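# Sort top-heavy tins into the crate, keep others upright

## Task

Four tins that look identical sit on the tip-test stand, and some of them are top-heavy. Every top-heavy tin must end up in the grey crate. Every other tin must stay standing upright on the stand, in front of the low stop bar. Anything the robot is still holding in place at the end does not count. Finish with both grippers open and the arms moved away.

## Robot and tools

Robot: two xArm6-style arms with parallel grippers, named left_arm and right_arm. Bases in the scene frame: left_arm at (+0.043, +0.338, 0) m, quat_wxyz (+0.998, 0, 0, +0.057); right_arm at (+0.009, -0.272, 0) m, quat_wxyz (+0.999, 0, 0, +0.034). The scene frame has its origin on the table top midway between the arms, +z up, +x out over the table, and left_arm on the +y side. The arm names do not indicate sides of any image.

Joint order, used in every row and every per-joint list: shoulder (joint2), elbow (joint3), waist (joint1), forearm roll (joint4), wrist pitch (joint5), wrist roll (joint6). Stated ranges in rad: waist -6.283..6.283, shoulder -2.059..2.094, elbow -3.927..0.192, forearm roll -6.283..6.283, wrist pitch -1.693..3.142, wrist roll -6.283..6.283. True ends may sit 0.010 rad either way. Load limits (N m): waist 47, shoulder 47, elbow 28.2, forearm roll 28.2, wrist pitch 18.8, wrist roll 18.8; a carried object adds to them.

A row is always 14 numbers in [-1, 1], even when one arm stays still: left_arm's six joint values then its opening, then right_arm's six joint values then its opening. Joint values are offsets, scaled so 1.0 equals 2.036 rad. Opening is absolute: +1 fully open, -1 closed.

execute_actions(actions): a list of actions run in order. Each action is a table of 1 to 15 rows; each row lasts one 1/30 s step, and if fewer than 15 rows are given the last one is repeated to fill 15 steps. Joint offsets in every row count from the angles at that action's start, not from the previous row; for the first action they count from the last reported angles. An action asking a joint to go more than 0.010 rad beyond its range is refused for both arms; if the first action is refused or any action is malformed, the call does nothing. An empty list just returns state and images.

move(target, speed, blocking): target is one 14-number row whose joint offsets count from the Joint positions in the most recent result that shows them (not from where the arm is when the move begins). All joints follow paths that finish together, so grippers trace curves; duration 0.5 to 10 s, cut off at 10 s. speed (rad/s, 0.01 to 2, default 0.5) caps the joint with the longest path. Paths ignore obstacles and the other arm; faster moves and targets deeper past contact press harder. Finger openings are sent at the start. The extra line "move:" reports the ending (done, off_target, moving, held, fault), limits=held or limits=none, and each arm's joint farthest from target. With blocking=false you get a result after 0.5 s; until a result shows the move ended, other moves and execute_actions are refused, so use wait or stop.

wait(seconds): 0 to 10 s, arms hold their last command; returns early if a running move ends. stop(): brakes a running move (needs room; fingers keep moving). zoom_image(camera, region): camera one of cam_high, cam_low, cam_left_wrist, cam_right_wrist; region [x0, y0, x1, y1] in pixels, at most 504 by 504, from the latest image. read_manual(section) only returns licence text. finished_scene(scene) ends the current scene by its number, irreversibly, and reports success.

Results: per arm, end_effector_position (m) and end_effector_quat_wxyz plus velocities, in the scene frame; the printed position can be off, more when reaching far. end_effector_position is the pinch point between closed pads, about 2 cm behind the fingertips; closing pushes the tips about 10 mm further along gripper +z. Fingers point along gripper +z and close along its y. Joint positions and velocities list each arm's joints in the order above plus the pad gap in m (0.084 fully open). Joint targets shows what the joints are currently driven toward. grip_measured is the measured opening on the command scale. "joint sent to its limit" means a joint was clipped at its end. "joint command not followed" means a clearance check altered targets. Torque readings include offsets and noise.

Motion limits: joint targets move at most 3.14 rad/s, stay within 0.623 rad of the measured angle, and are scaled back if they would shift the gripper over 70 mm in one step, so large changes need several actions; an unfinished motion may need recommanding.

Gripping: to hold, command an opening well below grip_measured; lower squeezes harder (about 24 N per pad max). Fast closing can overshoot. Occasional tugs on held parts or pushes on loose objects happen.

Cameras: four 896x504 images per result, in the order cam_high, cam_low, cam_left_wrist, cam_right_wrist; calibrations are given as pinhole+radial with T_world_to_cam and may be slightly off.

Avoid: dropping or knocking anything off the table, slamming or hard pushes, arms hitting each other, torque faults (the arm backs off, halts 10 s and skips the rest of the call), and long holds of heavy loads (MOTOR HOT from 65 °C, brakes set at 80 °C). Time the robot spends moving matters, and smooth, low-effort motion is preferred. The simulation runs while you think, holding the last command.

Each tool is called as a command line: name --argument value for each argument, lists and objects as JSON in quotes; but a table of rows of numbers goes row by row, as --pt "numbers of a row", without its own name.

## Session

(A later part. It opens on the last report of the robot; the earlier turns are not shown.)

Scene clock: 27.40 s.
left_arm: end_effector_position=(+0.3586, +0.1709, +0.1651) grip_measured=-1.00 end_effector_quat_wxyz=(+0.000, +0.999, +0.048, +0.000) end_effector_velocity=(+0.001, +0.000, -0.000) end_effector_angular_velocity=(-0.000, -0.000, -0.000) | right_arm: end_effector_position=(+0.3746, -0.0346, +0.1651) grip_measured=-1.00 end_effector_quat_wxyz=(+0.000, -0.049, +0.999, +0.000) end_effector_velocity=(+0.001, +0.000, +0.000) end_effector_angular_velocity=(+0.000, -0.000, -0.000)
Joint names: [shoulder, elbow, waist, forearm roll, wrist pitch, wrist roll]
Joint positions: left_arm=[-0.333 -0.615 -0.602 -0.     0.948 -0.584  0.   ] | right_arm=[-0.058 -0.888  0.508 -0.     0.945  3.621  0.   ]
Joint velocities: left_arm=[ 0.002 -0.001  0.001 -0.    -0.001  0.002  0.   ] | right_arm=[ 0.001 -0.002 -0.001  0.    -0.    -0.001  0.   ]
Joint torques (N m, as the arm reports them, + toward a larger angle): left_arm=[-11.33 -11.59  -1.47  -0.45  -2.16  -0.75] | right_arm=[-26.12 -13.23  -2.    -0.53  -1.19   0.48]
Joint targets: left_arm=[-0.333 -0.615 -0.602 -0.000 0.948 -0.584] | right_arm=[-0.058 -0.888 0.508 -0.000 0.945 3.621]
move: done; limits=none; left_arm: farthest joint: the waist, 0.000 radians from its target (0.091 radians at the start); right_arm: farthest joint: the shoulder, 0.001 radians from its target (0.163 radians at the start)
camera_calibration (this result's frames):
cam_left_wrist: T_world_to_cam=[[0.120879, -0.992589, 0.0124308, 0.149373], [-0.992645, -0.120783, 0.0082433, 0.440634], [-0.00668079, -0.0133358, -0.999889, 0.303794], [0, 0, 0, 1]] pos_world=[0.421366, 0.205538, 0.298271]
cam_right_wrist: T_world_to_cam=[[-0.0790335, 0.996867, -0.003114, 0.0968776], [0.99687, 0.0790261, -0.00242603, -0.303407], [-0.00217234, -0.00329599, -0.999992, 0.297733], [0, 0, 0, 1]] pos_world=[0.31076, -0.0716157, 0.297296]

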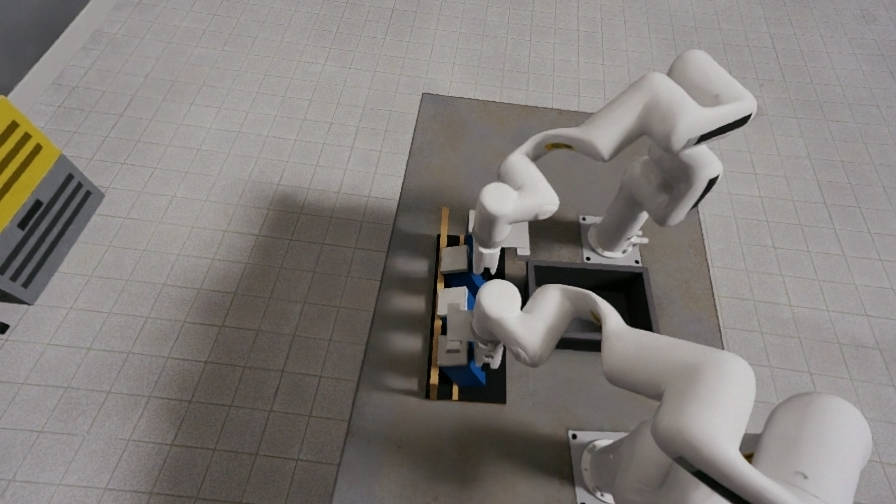

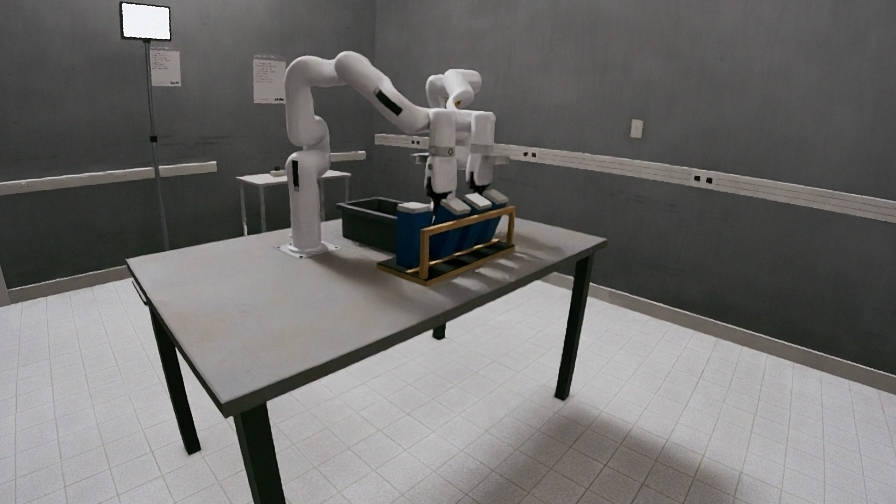

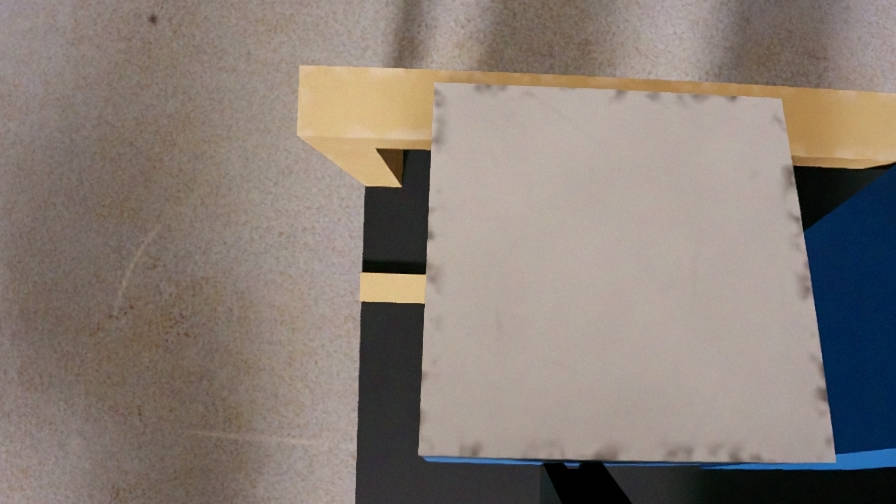

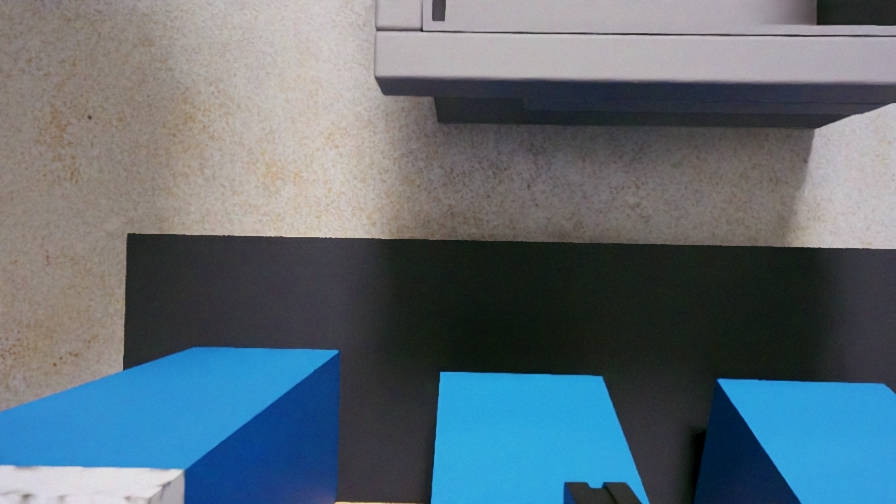

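move --target '[0.0065,-0.0052,0.0036,0,-0.0013,0.0036,-1,0,0,0,0,0,0,-1]' --speed 0.05

move --target '[-0.0876,0.0699,-0.0483,0,0.0177,-0.0483,-1,-0.0799,0.0833,0.0321,0,-0.0034,0.0321,-1]' --speed 0.12

Scene clock: 28.73 s.
left_arm: end_effector_position=(+0.3627, +0.1717, +0.1648) grip_measured=-1.00 end_effector_quat_wxyz=(+0.000, +0.999, +0.048, +0.000) end_effector_velocity=(+0.002, -0.001, +0.001) end_effector_angular_velocity=(-0.002, -0.004, -0.000) | right_arm: end_effector_position=(+0.3746, -0.0346, +0.1651) grip_measured=-1.00 end_effector_quat_wxyz=(+0.000, -0.049, +0.999, +0.000) end_effector_velocity=(+0.000, +0.001, +0.000) end_effector_angular_velocity=(+0.000, -0.001, +0.002)
Joint names: [shoulder, elbow, waist, forearm roll, wrist pitch, wrist roll]
Joint positions: left_arm=[-0.32  -0.625 -0.595 -0.     0.945 -0.577  0.   ] | right_arm=[-0.058 -0.888  0.508 -0.     0.945  3.621  0.   ]
Joint velocities: left_arm=[ 0.    -0.004  0.001 -0.    -0.001  0.001  0.   ] | right_arm=[-0.    -0.001  0.001 -0.001 -0.001 -0.     0.   ]
Joint torques (N m, as the arm reports them, + toward a larger angle): left_arm=[-11.47 -11.7   -1.24  -0.28  -2.4   -0.81] | right_arm=[-26.08 -13.28  -2.13  -0.53  -1.28   0.42]
Joint targets: left_arm=[-0.320 -0.626 -0.595 -0.000 0.945 -0.577] | right_arm=[-0.058 -0.888 0.508 -0.000 0.945 3.621]
move: done; limits=none; left_arm: farthest joint: the shoulder, 0.001 radians from its target (0.013 radians at the start); right_arm: farthest joint: the waist, 0.000 radians from its target (0.000 radians at the start)
camera_calibration (this result's frames):
cam_left_wrist: T_world_to_cam=[[0.120831, -0.992596, 0.0123776, 0.149609], [-0.992649, -0.120732, 0.00841592, 0.44478], [-0.00685923, -0.0133035, -0.999888, 0.303557], [0, 0, 0, 1]] pos_world=[0.425515, 0.206239, 0.297928]
cam_right_wrist: T_world_to_cam=[[-0.0790325, 0.996867, -0.00311402, 0.0968775], [0.99687, 0.0790251, -0.00242593, -0.303409], [-0.00217225, -0.003296, -0.999992, 0.297733], [0, 0, 0, 1]] pos_world=[0.310762, -0.0716157, 0.297296]

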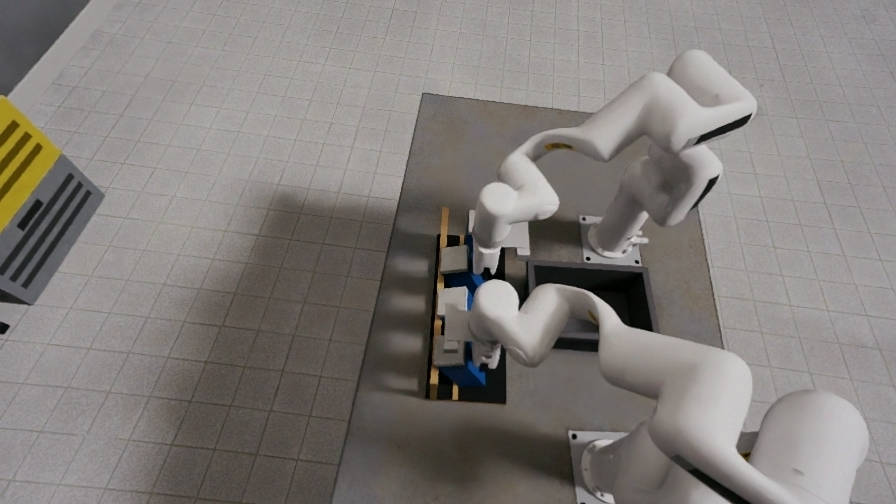

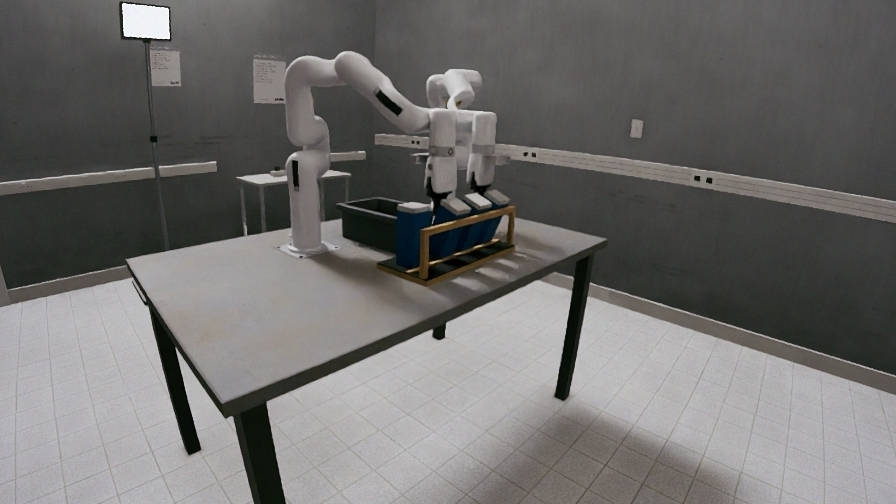

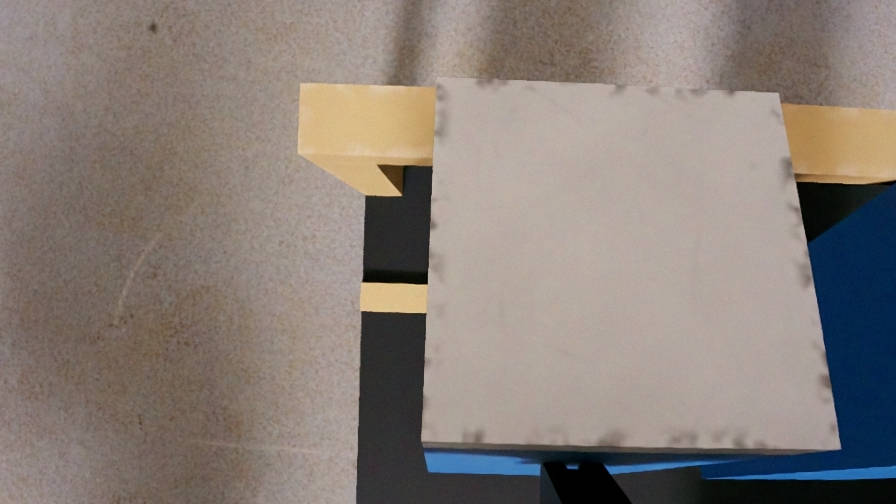

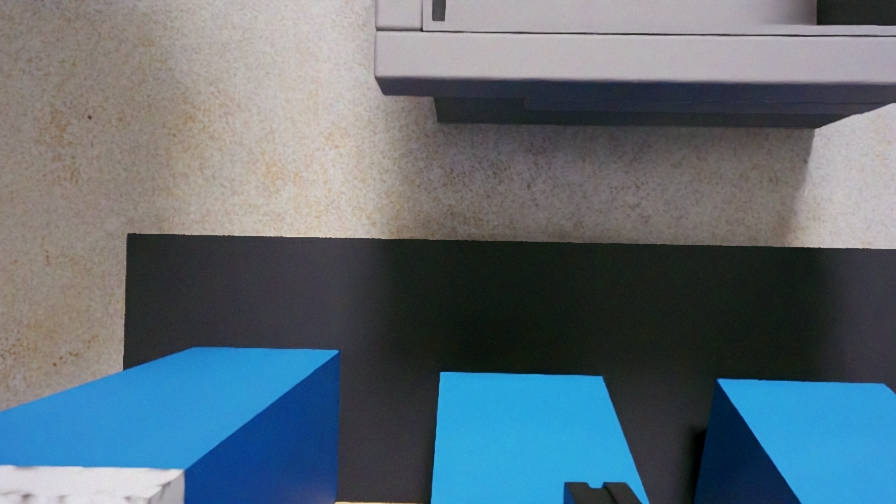

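Scene clock: 30.67 s.
left_arm: end_effector_position=(+0.3068, +0.1660, +0.1651) grip_measured=-1.00 end_effector_quat_wxyz=(+0.000, +0.999, +0.048, +0.000) end_effector_velocity=(-0.001, -0.000, -0.000) end_effector_angular_velocity=(+0.000, +0.000, -0.001) | right_arm: end_effector_position=(+0.3200, -0.0400, +0.1651) grip_measured=-1.00 end_effector_quat_wxyz=(+0.000, -0.049, +0.999, +0.000) end_effector_velocity=(-0.001, -0.000, -0.001) end_effector_angular_velocity=(-0.001, +0.002, -0.000)
Joint names: [shoulder, elbow, waist, forearm roll, wrist pitch, wrist roll]
Joint positions: left_arm=[-0.498 -0.483 -0.693 -0.     0.981 -0.675  0.   ] | right_arm=[-0.22  -0.719  0.573 -0.     0.939  3.686  0.   ]
Joint velocities: left_arm=[-0.002  0.002 -0.002  0.     0.001 -0.001  0.   ] | right_arm=[-0.001  0.003  0.001  0.    -0.     0.001  0.   ]
Joint torques (N m, as the arm reports them, + toward a larger angle): left_arm=[ -8.78 -11.73  -1.76  -0.4   -2.03  -0.97] | right_arm=[-21.82 -13.18  -2.11  -0.64  -1.28   0.46]
Joint targets: left_arm=[-0.499 -0.483 -0.693 -0.000 0.981 -0.675] | right_arm=[-0.221 -0.718 0.573 -0.000 0.939 3.686]
move: done; limits=none; left_arm: farthest joint: the elbow, 0.001 radians from its target (0.143 radians at the start); right_arm: farthest joint: the waist, 0.000 radians from its target (0.066 radians at the start)
camera_calibration (this result's frames):
cam_left_wrist: T_world_to_cam=[[0.12088, -0.99259, 0.0124036, 0.150735], [-0.992643, -0.120781, 0.00843059, 0.388604], [-0.00687, -0.0133314, -0.999888, 0.303413], [0, 0, 0, 1]] pos_world=[0.369609, 0.200599, 0.298233]
cam_right_wrist: T_world_to_cam=[[-0.0789887, 0.996871, -0.00308738, 0.0978514], [0.996873, 0.0789814, -0.00242927, -0.248551], [-0.00217783, -0.00326961, -0.999992, 0.297561], [0, 0, 0, 1]] pos_world=[0.256151, -0.0769413, 0.297257]

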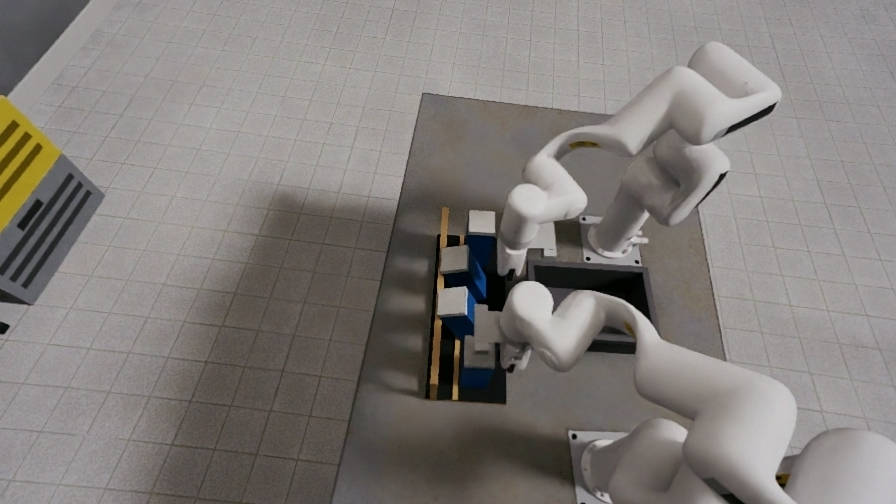

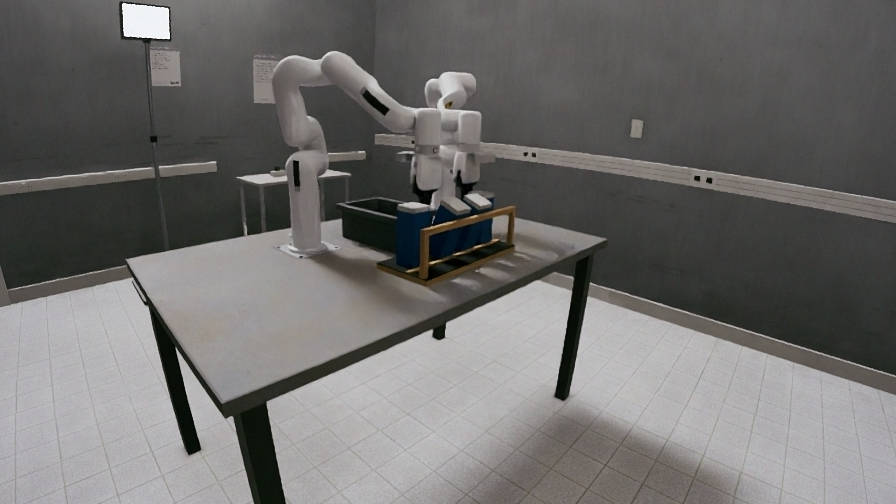

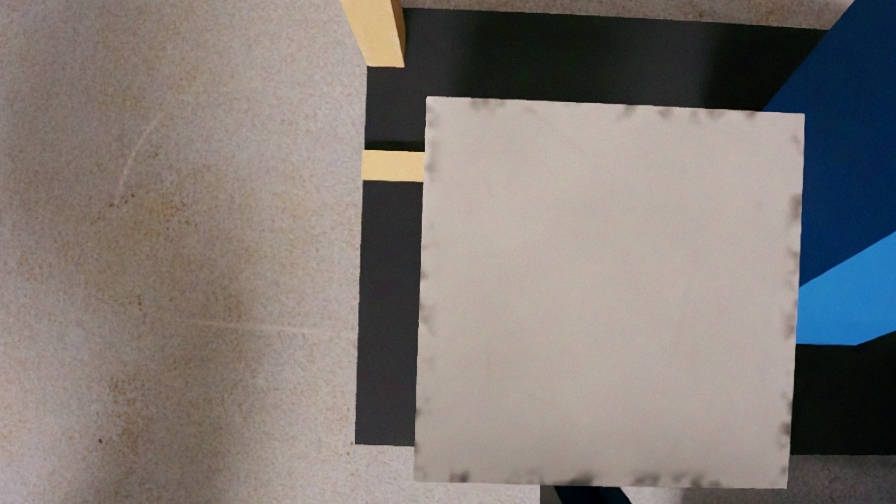

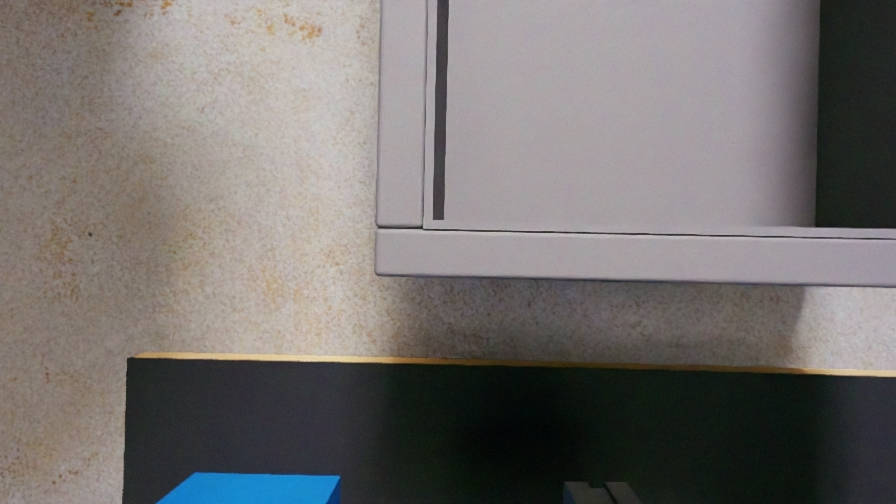

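move --target '[0,0,0,0,0,0,1,0.1627,-0.1965,-0.0607,0,0.0338,-0.0609,1]' --speed 0.2

Scene clock: 36.60 s.
left_arm: end_effector_position=(+0.3068, +0.1660, +0.1651) grip_measured=+1.00 end_effector_quat_wxyz=(+0.000, +0.999, +0.048, +0.000) end_effector_velocity=(+0.000, -0.000, +0.000) end_effector_angular_velocity=(-0.000, -0.001, -0.001) | right_arm: end_effector_position=(+0.4360, -0.0288, +0.1751) grip_measured=+1.00 end_effector_quat_wxyz=(+0.000, -0.049, +0.999, +0.000) end_effector_velocity=(+0.001, +0.000, +0.000) end_effector_angular_velocity=(+0.001, -0.001, -0.001)
Joint names: [shoulder, elbow, waist, forearm roll, wrist pitch, wrist roll]
Joint positions: left_arm=[-0.498 -0.483 -0.693 -0.     0.981 -0.675  0.084] | right_arm=[ 0.111 -1.118  0.45  -0.     1.007  3.562  0.084]
Joint velocities: left_arm=[-0.    -0.001 -0.     0.    -0.     0.    -0.   ] | right_arm=[ 0.003 -0.003 -0.001  0.    -0.001  0.     0.   ]
Joint torques (N m, as the arm reports them, + toward a larger angle): left_arm=[ -8.68 -11.67  -1.84  -0.63  -2.13  -0.95] | right_arm=[-31.97 -15.54  -2.71  -1.2   -2.59  -0.01]
Joint targets: left_arm=[-0.498 -0.483 -0.693 -0.000 0.981 -0.675] | right_arm=[0.111 -1.119 0.449 -0.000 1.007 3.562]
move: done; limits=none; left_arm: farthest joint: the waist, 0.000 radians from its target (0.000 radians at the start); right_arm: farthest joint: the shoulder, 0.001 radians from its target (0.332 radians at the start)
camera_calibration (this result's frames):
cam_left_wrist: T_world_to_cam=[[0.12088, -0.99259, 0.0124036, 0.150735], [-0.992643, -0.120781, 0.00843064, 0.388604], [-0.00687004, -0.0133315, -0.999888, 0.303413], [0, 0, 0, 1]] pos_world=[0.369609, 0.200599, 0.298233]
cam_right_wrist: T_world_to_cam=[[-0.0794282, 0.996836, -0.00317103, 0.0961478], [0.996838, 0.0794206, -0.0024659, -0.365038], [-0.00220626, -0.00335686, -0.999992, 0.307879], [0, 0, 0, 1]] pos_world=[0.3722, -0.0658185, 0.307282]

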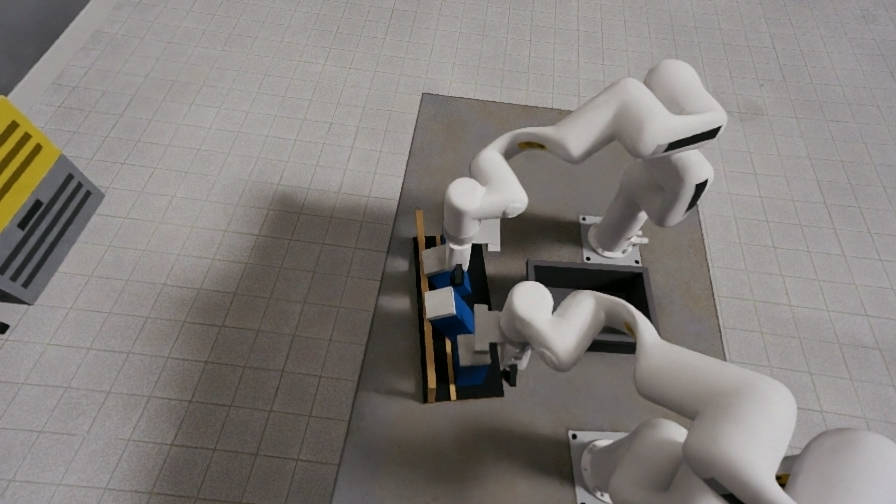

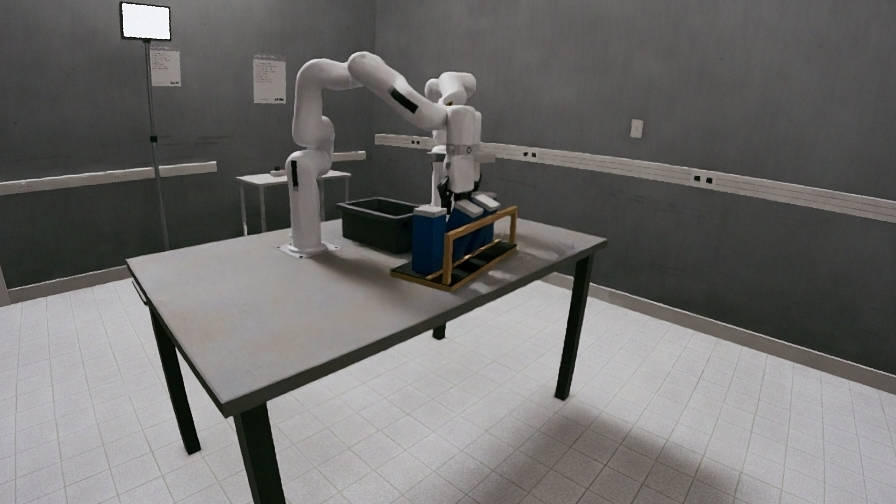

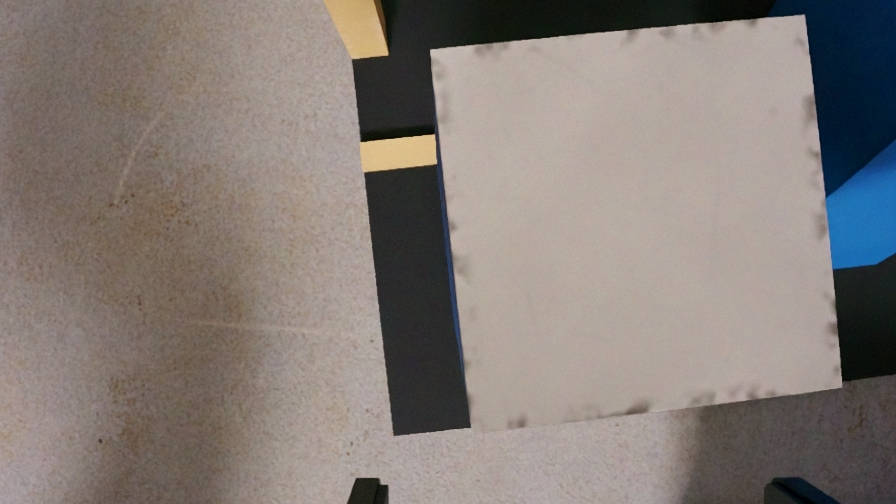

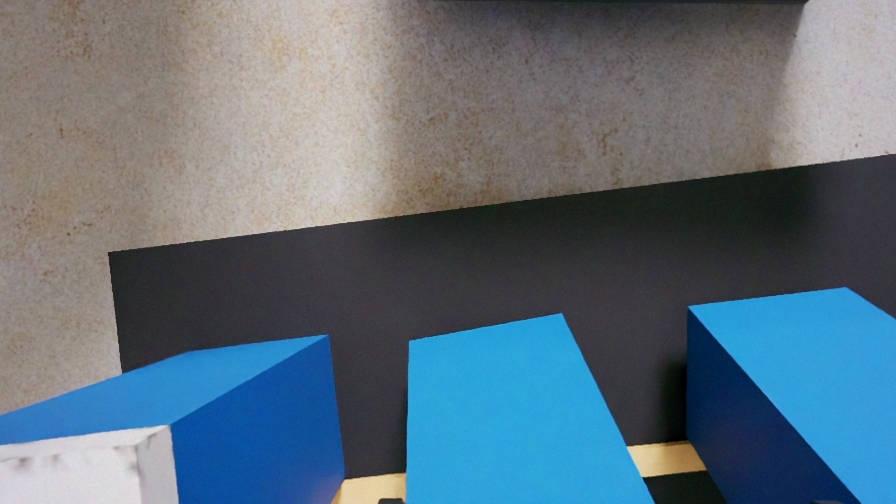

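move --target '[0,0,0,0,0,0,1,-0.0318,-0.0836,0,0,0.1155,0,1]' --speed 0.25

Scene clock: 38.60 s.
left_arm: end_effector_position=(+0.3068, +0.1660, +0.1651) grip_measured=+1.00 end_effector_quat_wxyz=(+0.000, +0.999, +0.048, +0.000) end_effector_velocity=(-0.000, +0.000, -0.000) end_effector_angular_velocity=(+0.001, +0.001, -0.000) | right_arm: end_effector_position=(+0.4360, -0.0288, +0.2600) grip_measured=+1.00 end_effector_quat_wxyz=(-0.000, -0.049, +0.999, -0.000) end_effector_velocity=(+0.000, +0.000, +0.002) end_effector_angular_velocity=(+0.001, -0.001, +0.000)
Joint names: [shoulder, elbow, waist, forearm roll, wrist pitch, wrist roll]
Joint positions: left_arm=[-0.498 -0.483 -0.693 -0.     0.981 -0.675  0.084] | right_arm=[ 0.046 -1.288  0.45  -0.     1.242  3.562  0.084]
Joint velocities: left_arm=[ 0.     0.001  0.    -0.     0.     0.    -0.   ] | right_arm=[-0.001 -0.003  0.     0.     0.002 -0.    -0.   ]
Joint torques (N m, as the arm reports them, + toward a larger angle): left_arm=[ -8.38 -11.71  -1.86  -0.46  -2.15  -1.  ] | right_arm=[-30.04 -14.02  -1.85  -0.54  -1.21   0.47]
Joint targets: left_arm=[-0.498 -0.483 -0.693 -0.000 0.981 -0.675] | right_arm=[0.046 -1.289 0.450 -0.000 1.243 3.562]
move: done; limits=none; left_arm: farthest joint: the waist, 0.000 radians from its target (0.000 radians at the start); right_arm: farthest joint: the waist, 0.000 radians from its target (0.001 radians at the start)
camera_calibration (this result's frames):
cam_left_wrist: T_world_to_cam=[[0.12088, -0.99259, 0.0124036, 0.150735], [-0.992643, -0.120781, 0.00843069, 0.388604], [-0.00687009, -0.0133315, -0.999888, 0.303413], [0, 0, 0, 1]] pos_world=[0.369609, 0.200599, 0.298233]
cam_right_wrist: T_world_to_cam=[[-0.079396, 0.996837, -0.00343646, 0.0964723], [0.996839, 0.0793859, -0.00300003, -0.364705], [-0.00271773, -0.00366379, -0.99999, 0.392983], [0, 0, 0, 1]] pos_world=[0.37228, -0.065775, 0.392217]

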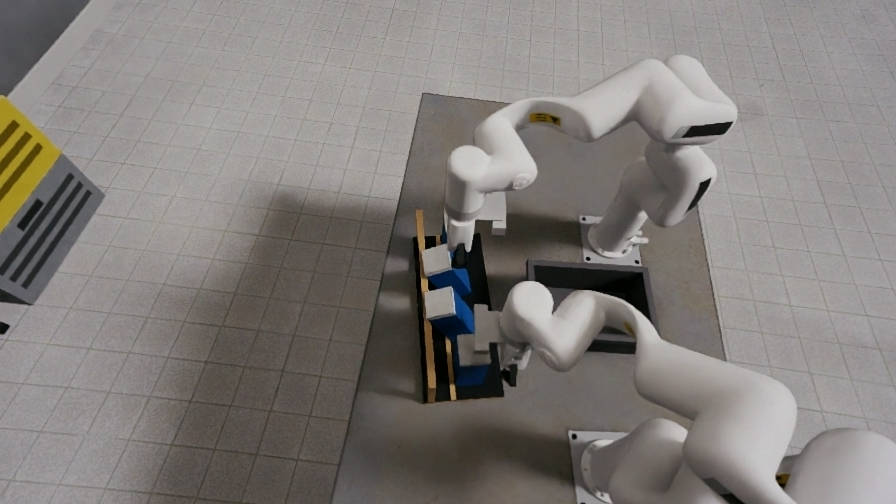

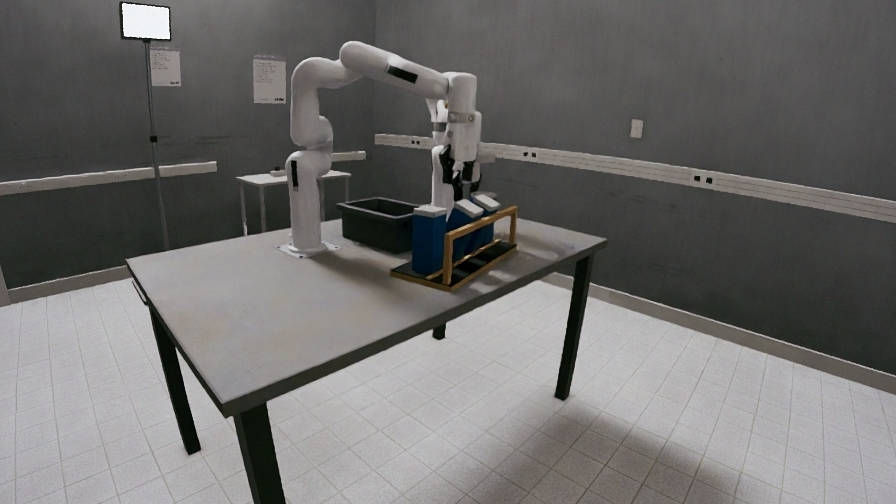

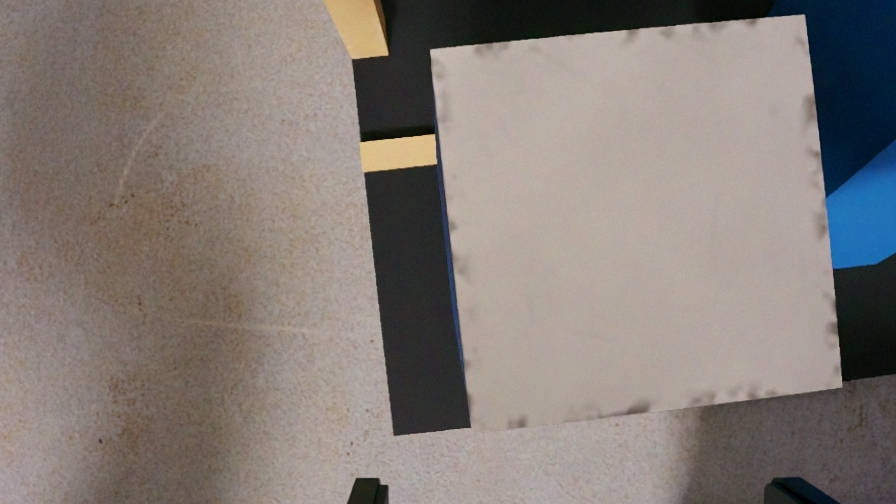

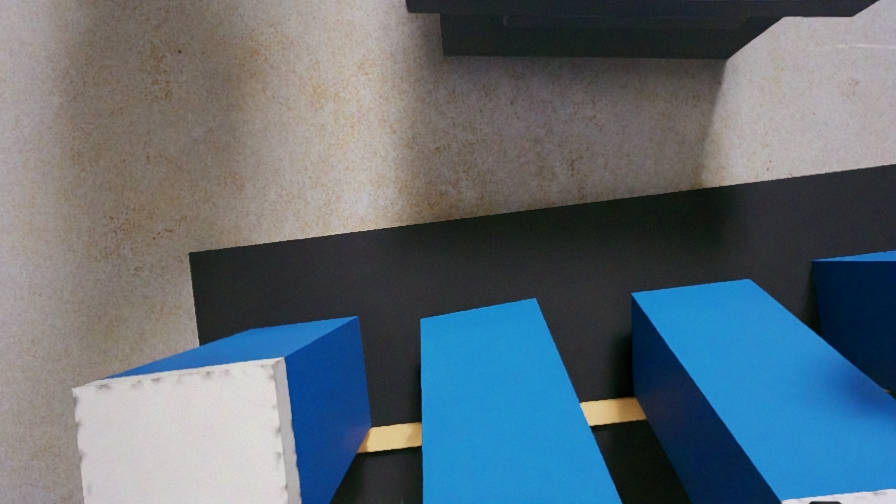

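zoom_image --camera "cam_high" --region '[400, 200, 520, 410]'

Region (400, 200, 520, 410) of cam_high's 896x504 image, scaled by 2.400, with more detail than that image has; it fills the left 288 columns of this view, and the rest is white.

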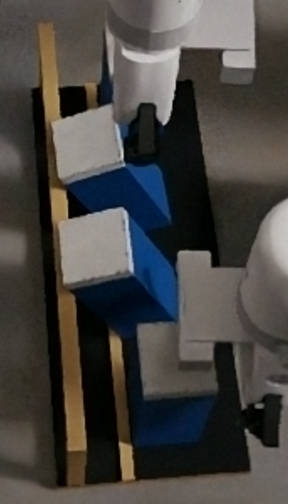

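move --target '[0,0,0,0,0,0,1,0.0737,-0.0921,-0.0111,0,0.0184,-0.1031,1]' --speed 0.4

Scene clock: 45.40 s.
left_arm: end_effector_position=(+0.3068, +0.1660, +0.1651) grip_measured=+1.00 end_effector_quat_wxyz=(+0.000, +0.999, +0.048, +0.000) end_effector_velocity=(-0.000, -0.000, -0.000) end_effector_angular_velocity=(+0.000, +0.001, -0.001) | right_arm: end_effector_position=(+0.4787, -0.0183, +0.2601) grip_measured=+1.00 end_effector_quat_wxyz=(-0.000, -0.142, +0.990, -0.000) end_effector_velocity=(+0.000, +0.001, +0.001) end_effector_angular_velocity=(+0.001, -0.001, +0.003)
Joint names: [shoulder, elbow, waist, forearm roll, wrist pitch, wrist roll]
Joint positions: left_arm=[-0.498 -0.483 -0.693 -0.     0.981 -0.675  0.084] | right_arm=[ 0.196 -1.475  0.427 -0.     1.28   3.352  0.084]
Joint velocities: left_arm=[-0.     0.001 -0.001 -0.     0.001  0.     0.   ] | right_arm=[ 0.001 -0.003  0.001  0.     0.    -0.003  0.   ]
Joint torques (N m, as the arm reports them, + toward a larger angle): left_arm=[ -8.77 -11.52  -1.73  -0.43  -2.15  -0.97] | right_arm=[-34.13 -14.08  -1.98  -0.62  -1.24   0.45]
Joint targets: left_arm=[-0.498 -0.483 -0.693 -0.000 0.981 -0.675] | right_arm=[0.196 -1.476 0.427 -0.000 1.280 3.352]
move: done; limits=none; left_arm: farthest joint: the waist, 0.000 radians from its target (0.000 radians at the start); right_arm: farthest joint: the waist, 0.000 radians from its target (0.022 radians at the start)
camera_calibration (this result's frames):
cam_left_wrist: T_world_to_cam=[[0.12088, -0.99259, 0.0124039, 0.150735], [-0.992643, -0.120781, 0.0084307, 0.388604], [-0.00687008, -0.0133317, -0.999888, 0.303413], [0, 0, 0, 1]] pos_world=[0.369609, 0.200599, 0.298233]
cam_right_wrist: T_world_to_cam=[[-0.263462, 0.964664, -0.00337735, 0.176898], [0.964668, 0.263453, -0.00296716, -0.389358], [-0.00197254, -0.00403975, -0.99999, 0.39283], [0, 0, 0, 1]] pos_world=[0.422982, -0.0664824, 0.392268]

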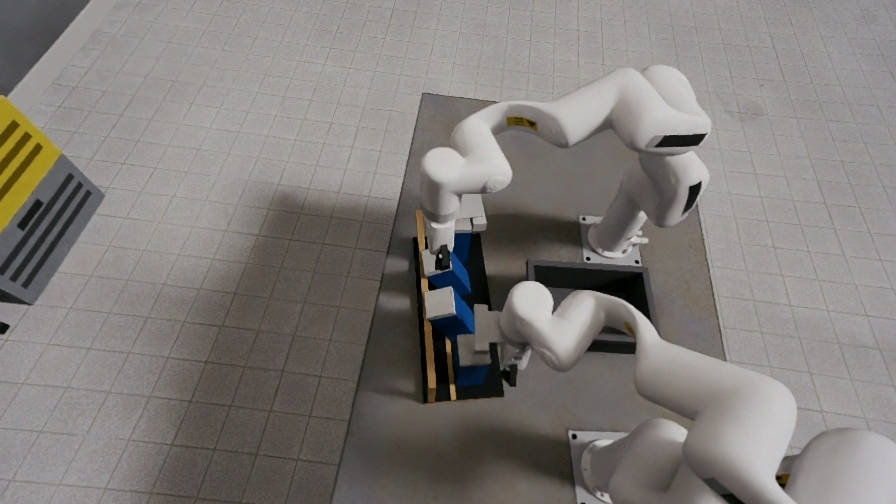

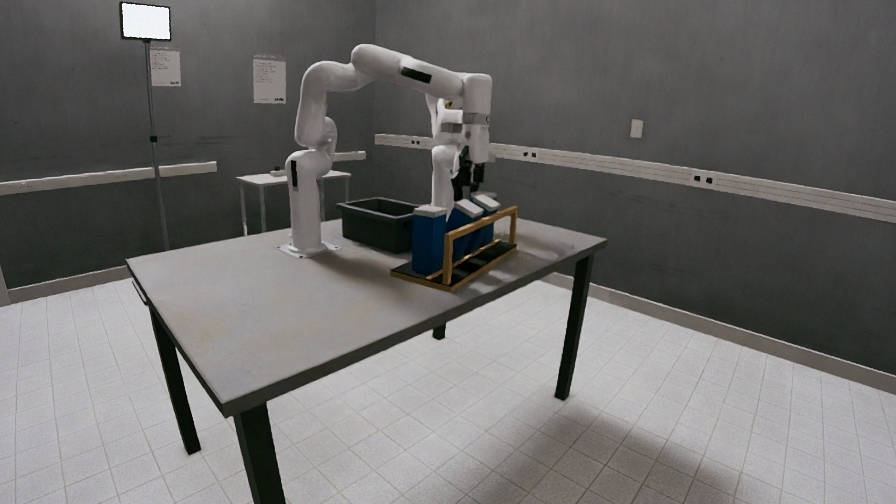

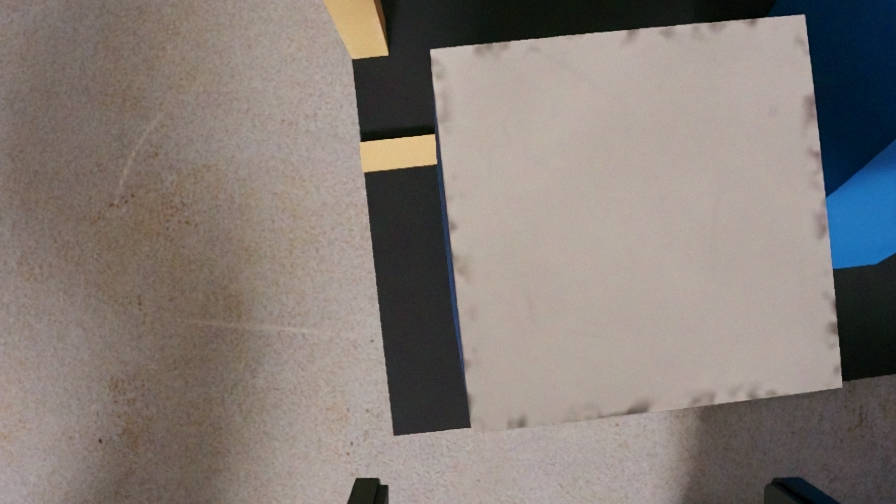

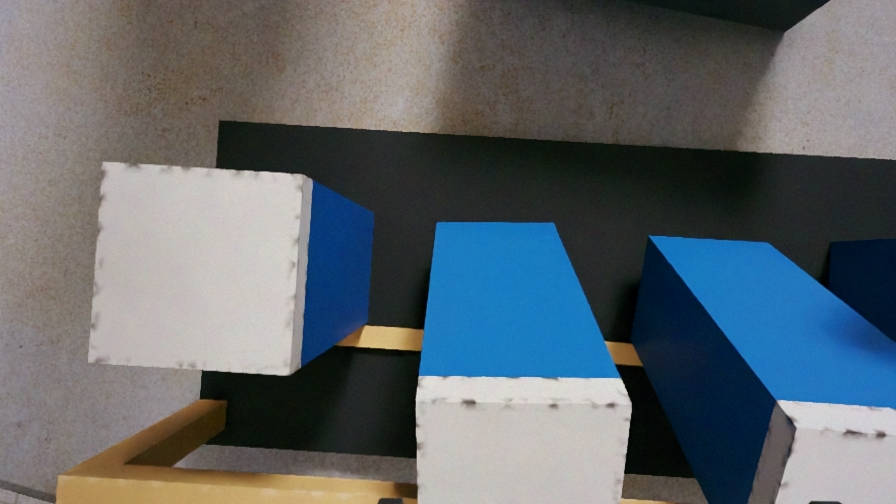

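move --target '[0,0,0,0,0,0,1,0.0292,0.0314,-0.0090,0,-0.0611,-0.0093,1]' --speed 0.3

Scene clock: 47.70 s.
left_arm: end_effector_position=(+0.3068, +0.1660, +0.1651) grip_measured=+1.00 end_effector_quat_wxyz=(+0.000, +0.999, +0.048, +0.000) end_effector_velocity=(+0.000, -0.000, +0.000) end_effector_angular_velocity=(+0.000, -0.001, -0.001) | right_arm: end_effector_position=(+0.4926, -0.0221, +0.2107) grip_measured=+1.00 end_effector_quat_wxyz=(+0.001, -0.142, +0.990, +0.000) end_effector_velocity=(-0.001, +0.000, -0.002) end_effector_angular_velocity=(-0.001, +0.002, +0.001)
Joint names: [shoulder, elbow, waist, forearm roll, wrist pitch, wrist roll]
Joint positions: left_arm=[-0.498 -0.483 -0.693 -0.     0.981 -0.675  0.084] | right_arm=[ 0.255 -1.412  0.409 -0.     1.156  3.334  0.084]
Joint velocities: left_arm=[-0.    -0.001 -0.001  0.001  0.    -0.    -0.   ] | right_arm=[ 0.001  0.003  0.001  0.    -0.002 -0.001 -0.   ]
Joint torques (N m, as the arm reports them, + toward a larger angle): left_arm=[ -8.49 -11.78  -2.13  -0.62  -2.08  -0.83] | right_arm=[-35.5  -13.98  -2.13  -0.66  -1.28   0.4 ]
Joint targets: left_arm=[-0.498 -0.483 -0.693 -0.000 0.981 -0.675] | right_arm=[0.255 -1.411 0.409 -0.000 1.155 3.334]
move: done; limits=none; left_arm: farthest joint: the waist, 0.000 radians from its target (0.000 radians at the start); right_arm: farthest joint: the shoulder, 0.001 radians from its target (0.059 radians at the start)
camera_calibration (this result's frames):
cam_left_wrist: T_world_to_cam=[[0.12088, -0.99259, 0.0124039, 0.150735], [-0.992643, -0.120782, 0.00843074, 0.388604], [-0.0068701, -0.0133318, -0.999888, 0.303413], [0, 0, 0, 1]] pos_world=[0.369609, 0.200599, 0.298233]
cam_right_wrist: T_world_to_cam=[[-0.264112, 0.964487, -0.00306039, 0.18429], [0.964492, 0.264108, -0.00153242, -0.402066], [-0.00066973, -0.00335646, -0.999994, 0.342796], [0, 0, 0, 1]] pos_world=[0.436692, -0.0704058, 0.342742]

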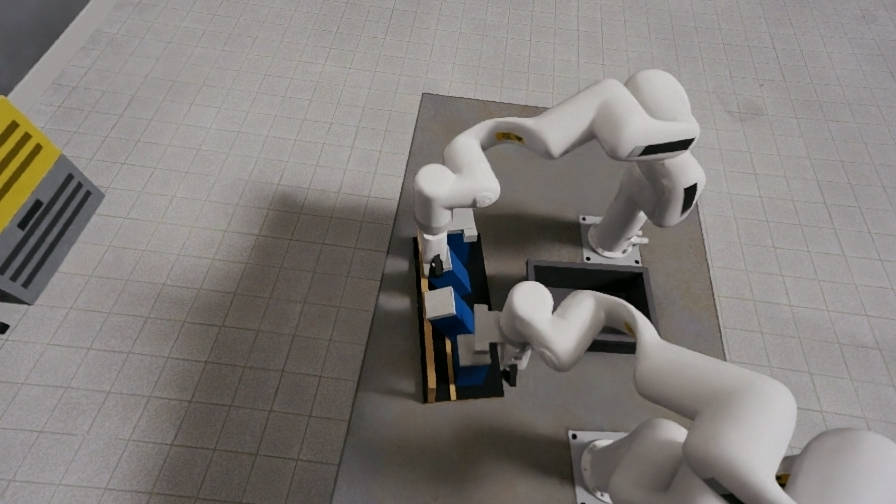

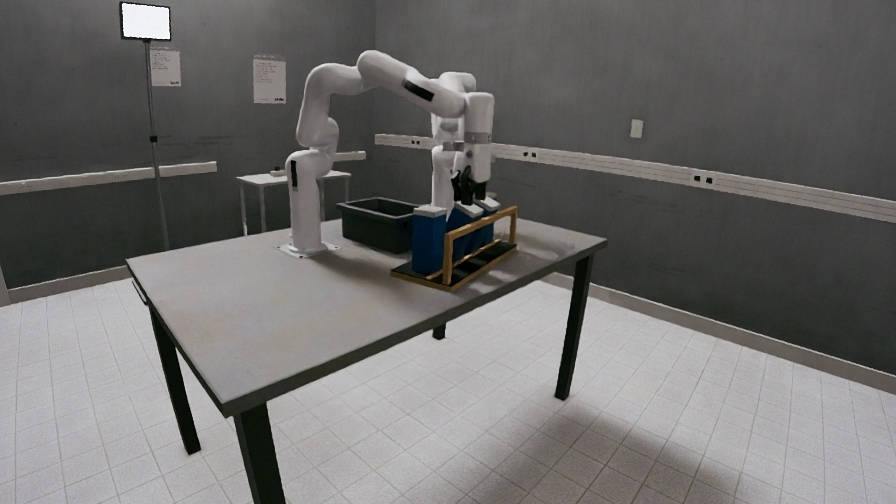

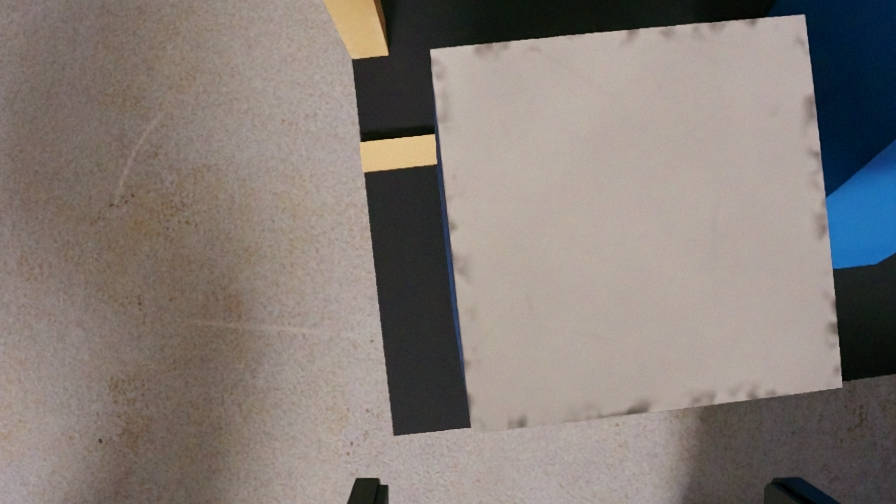

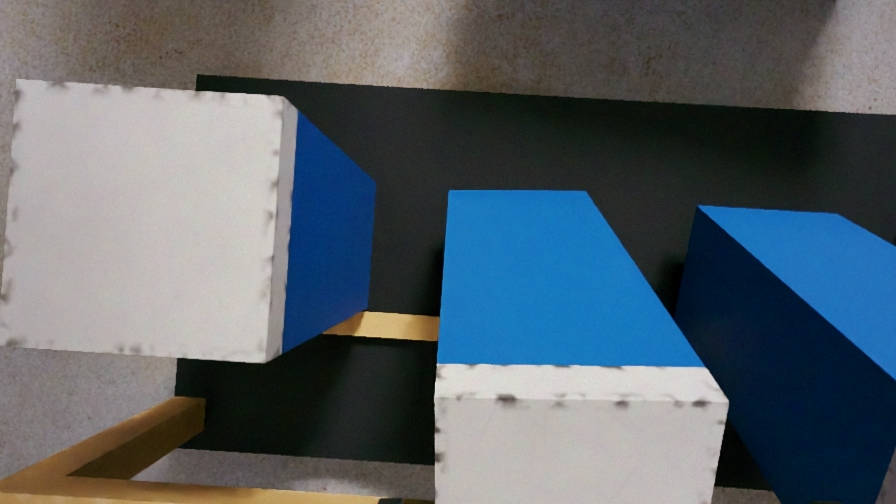

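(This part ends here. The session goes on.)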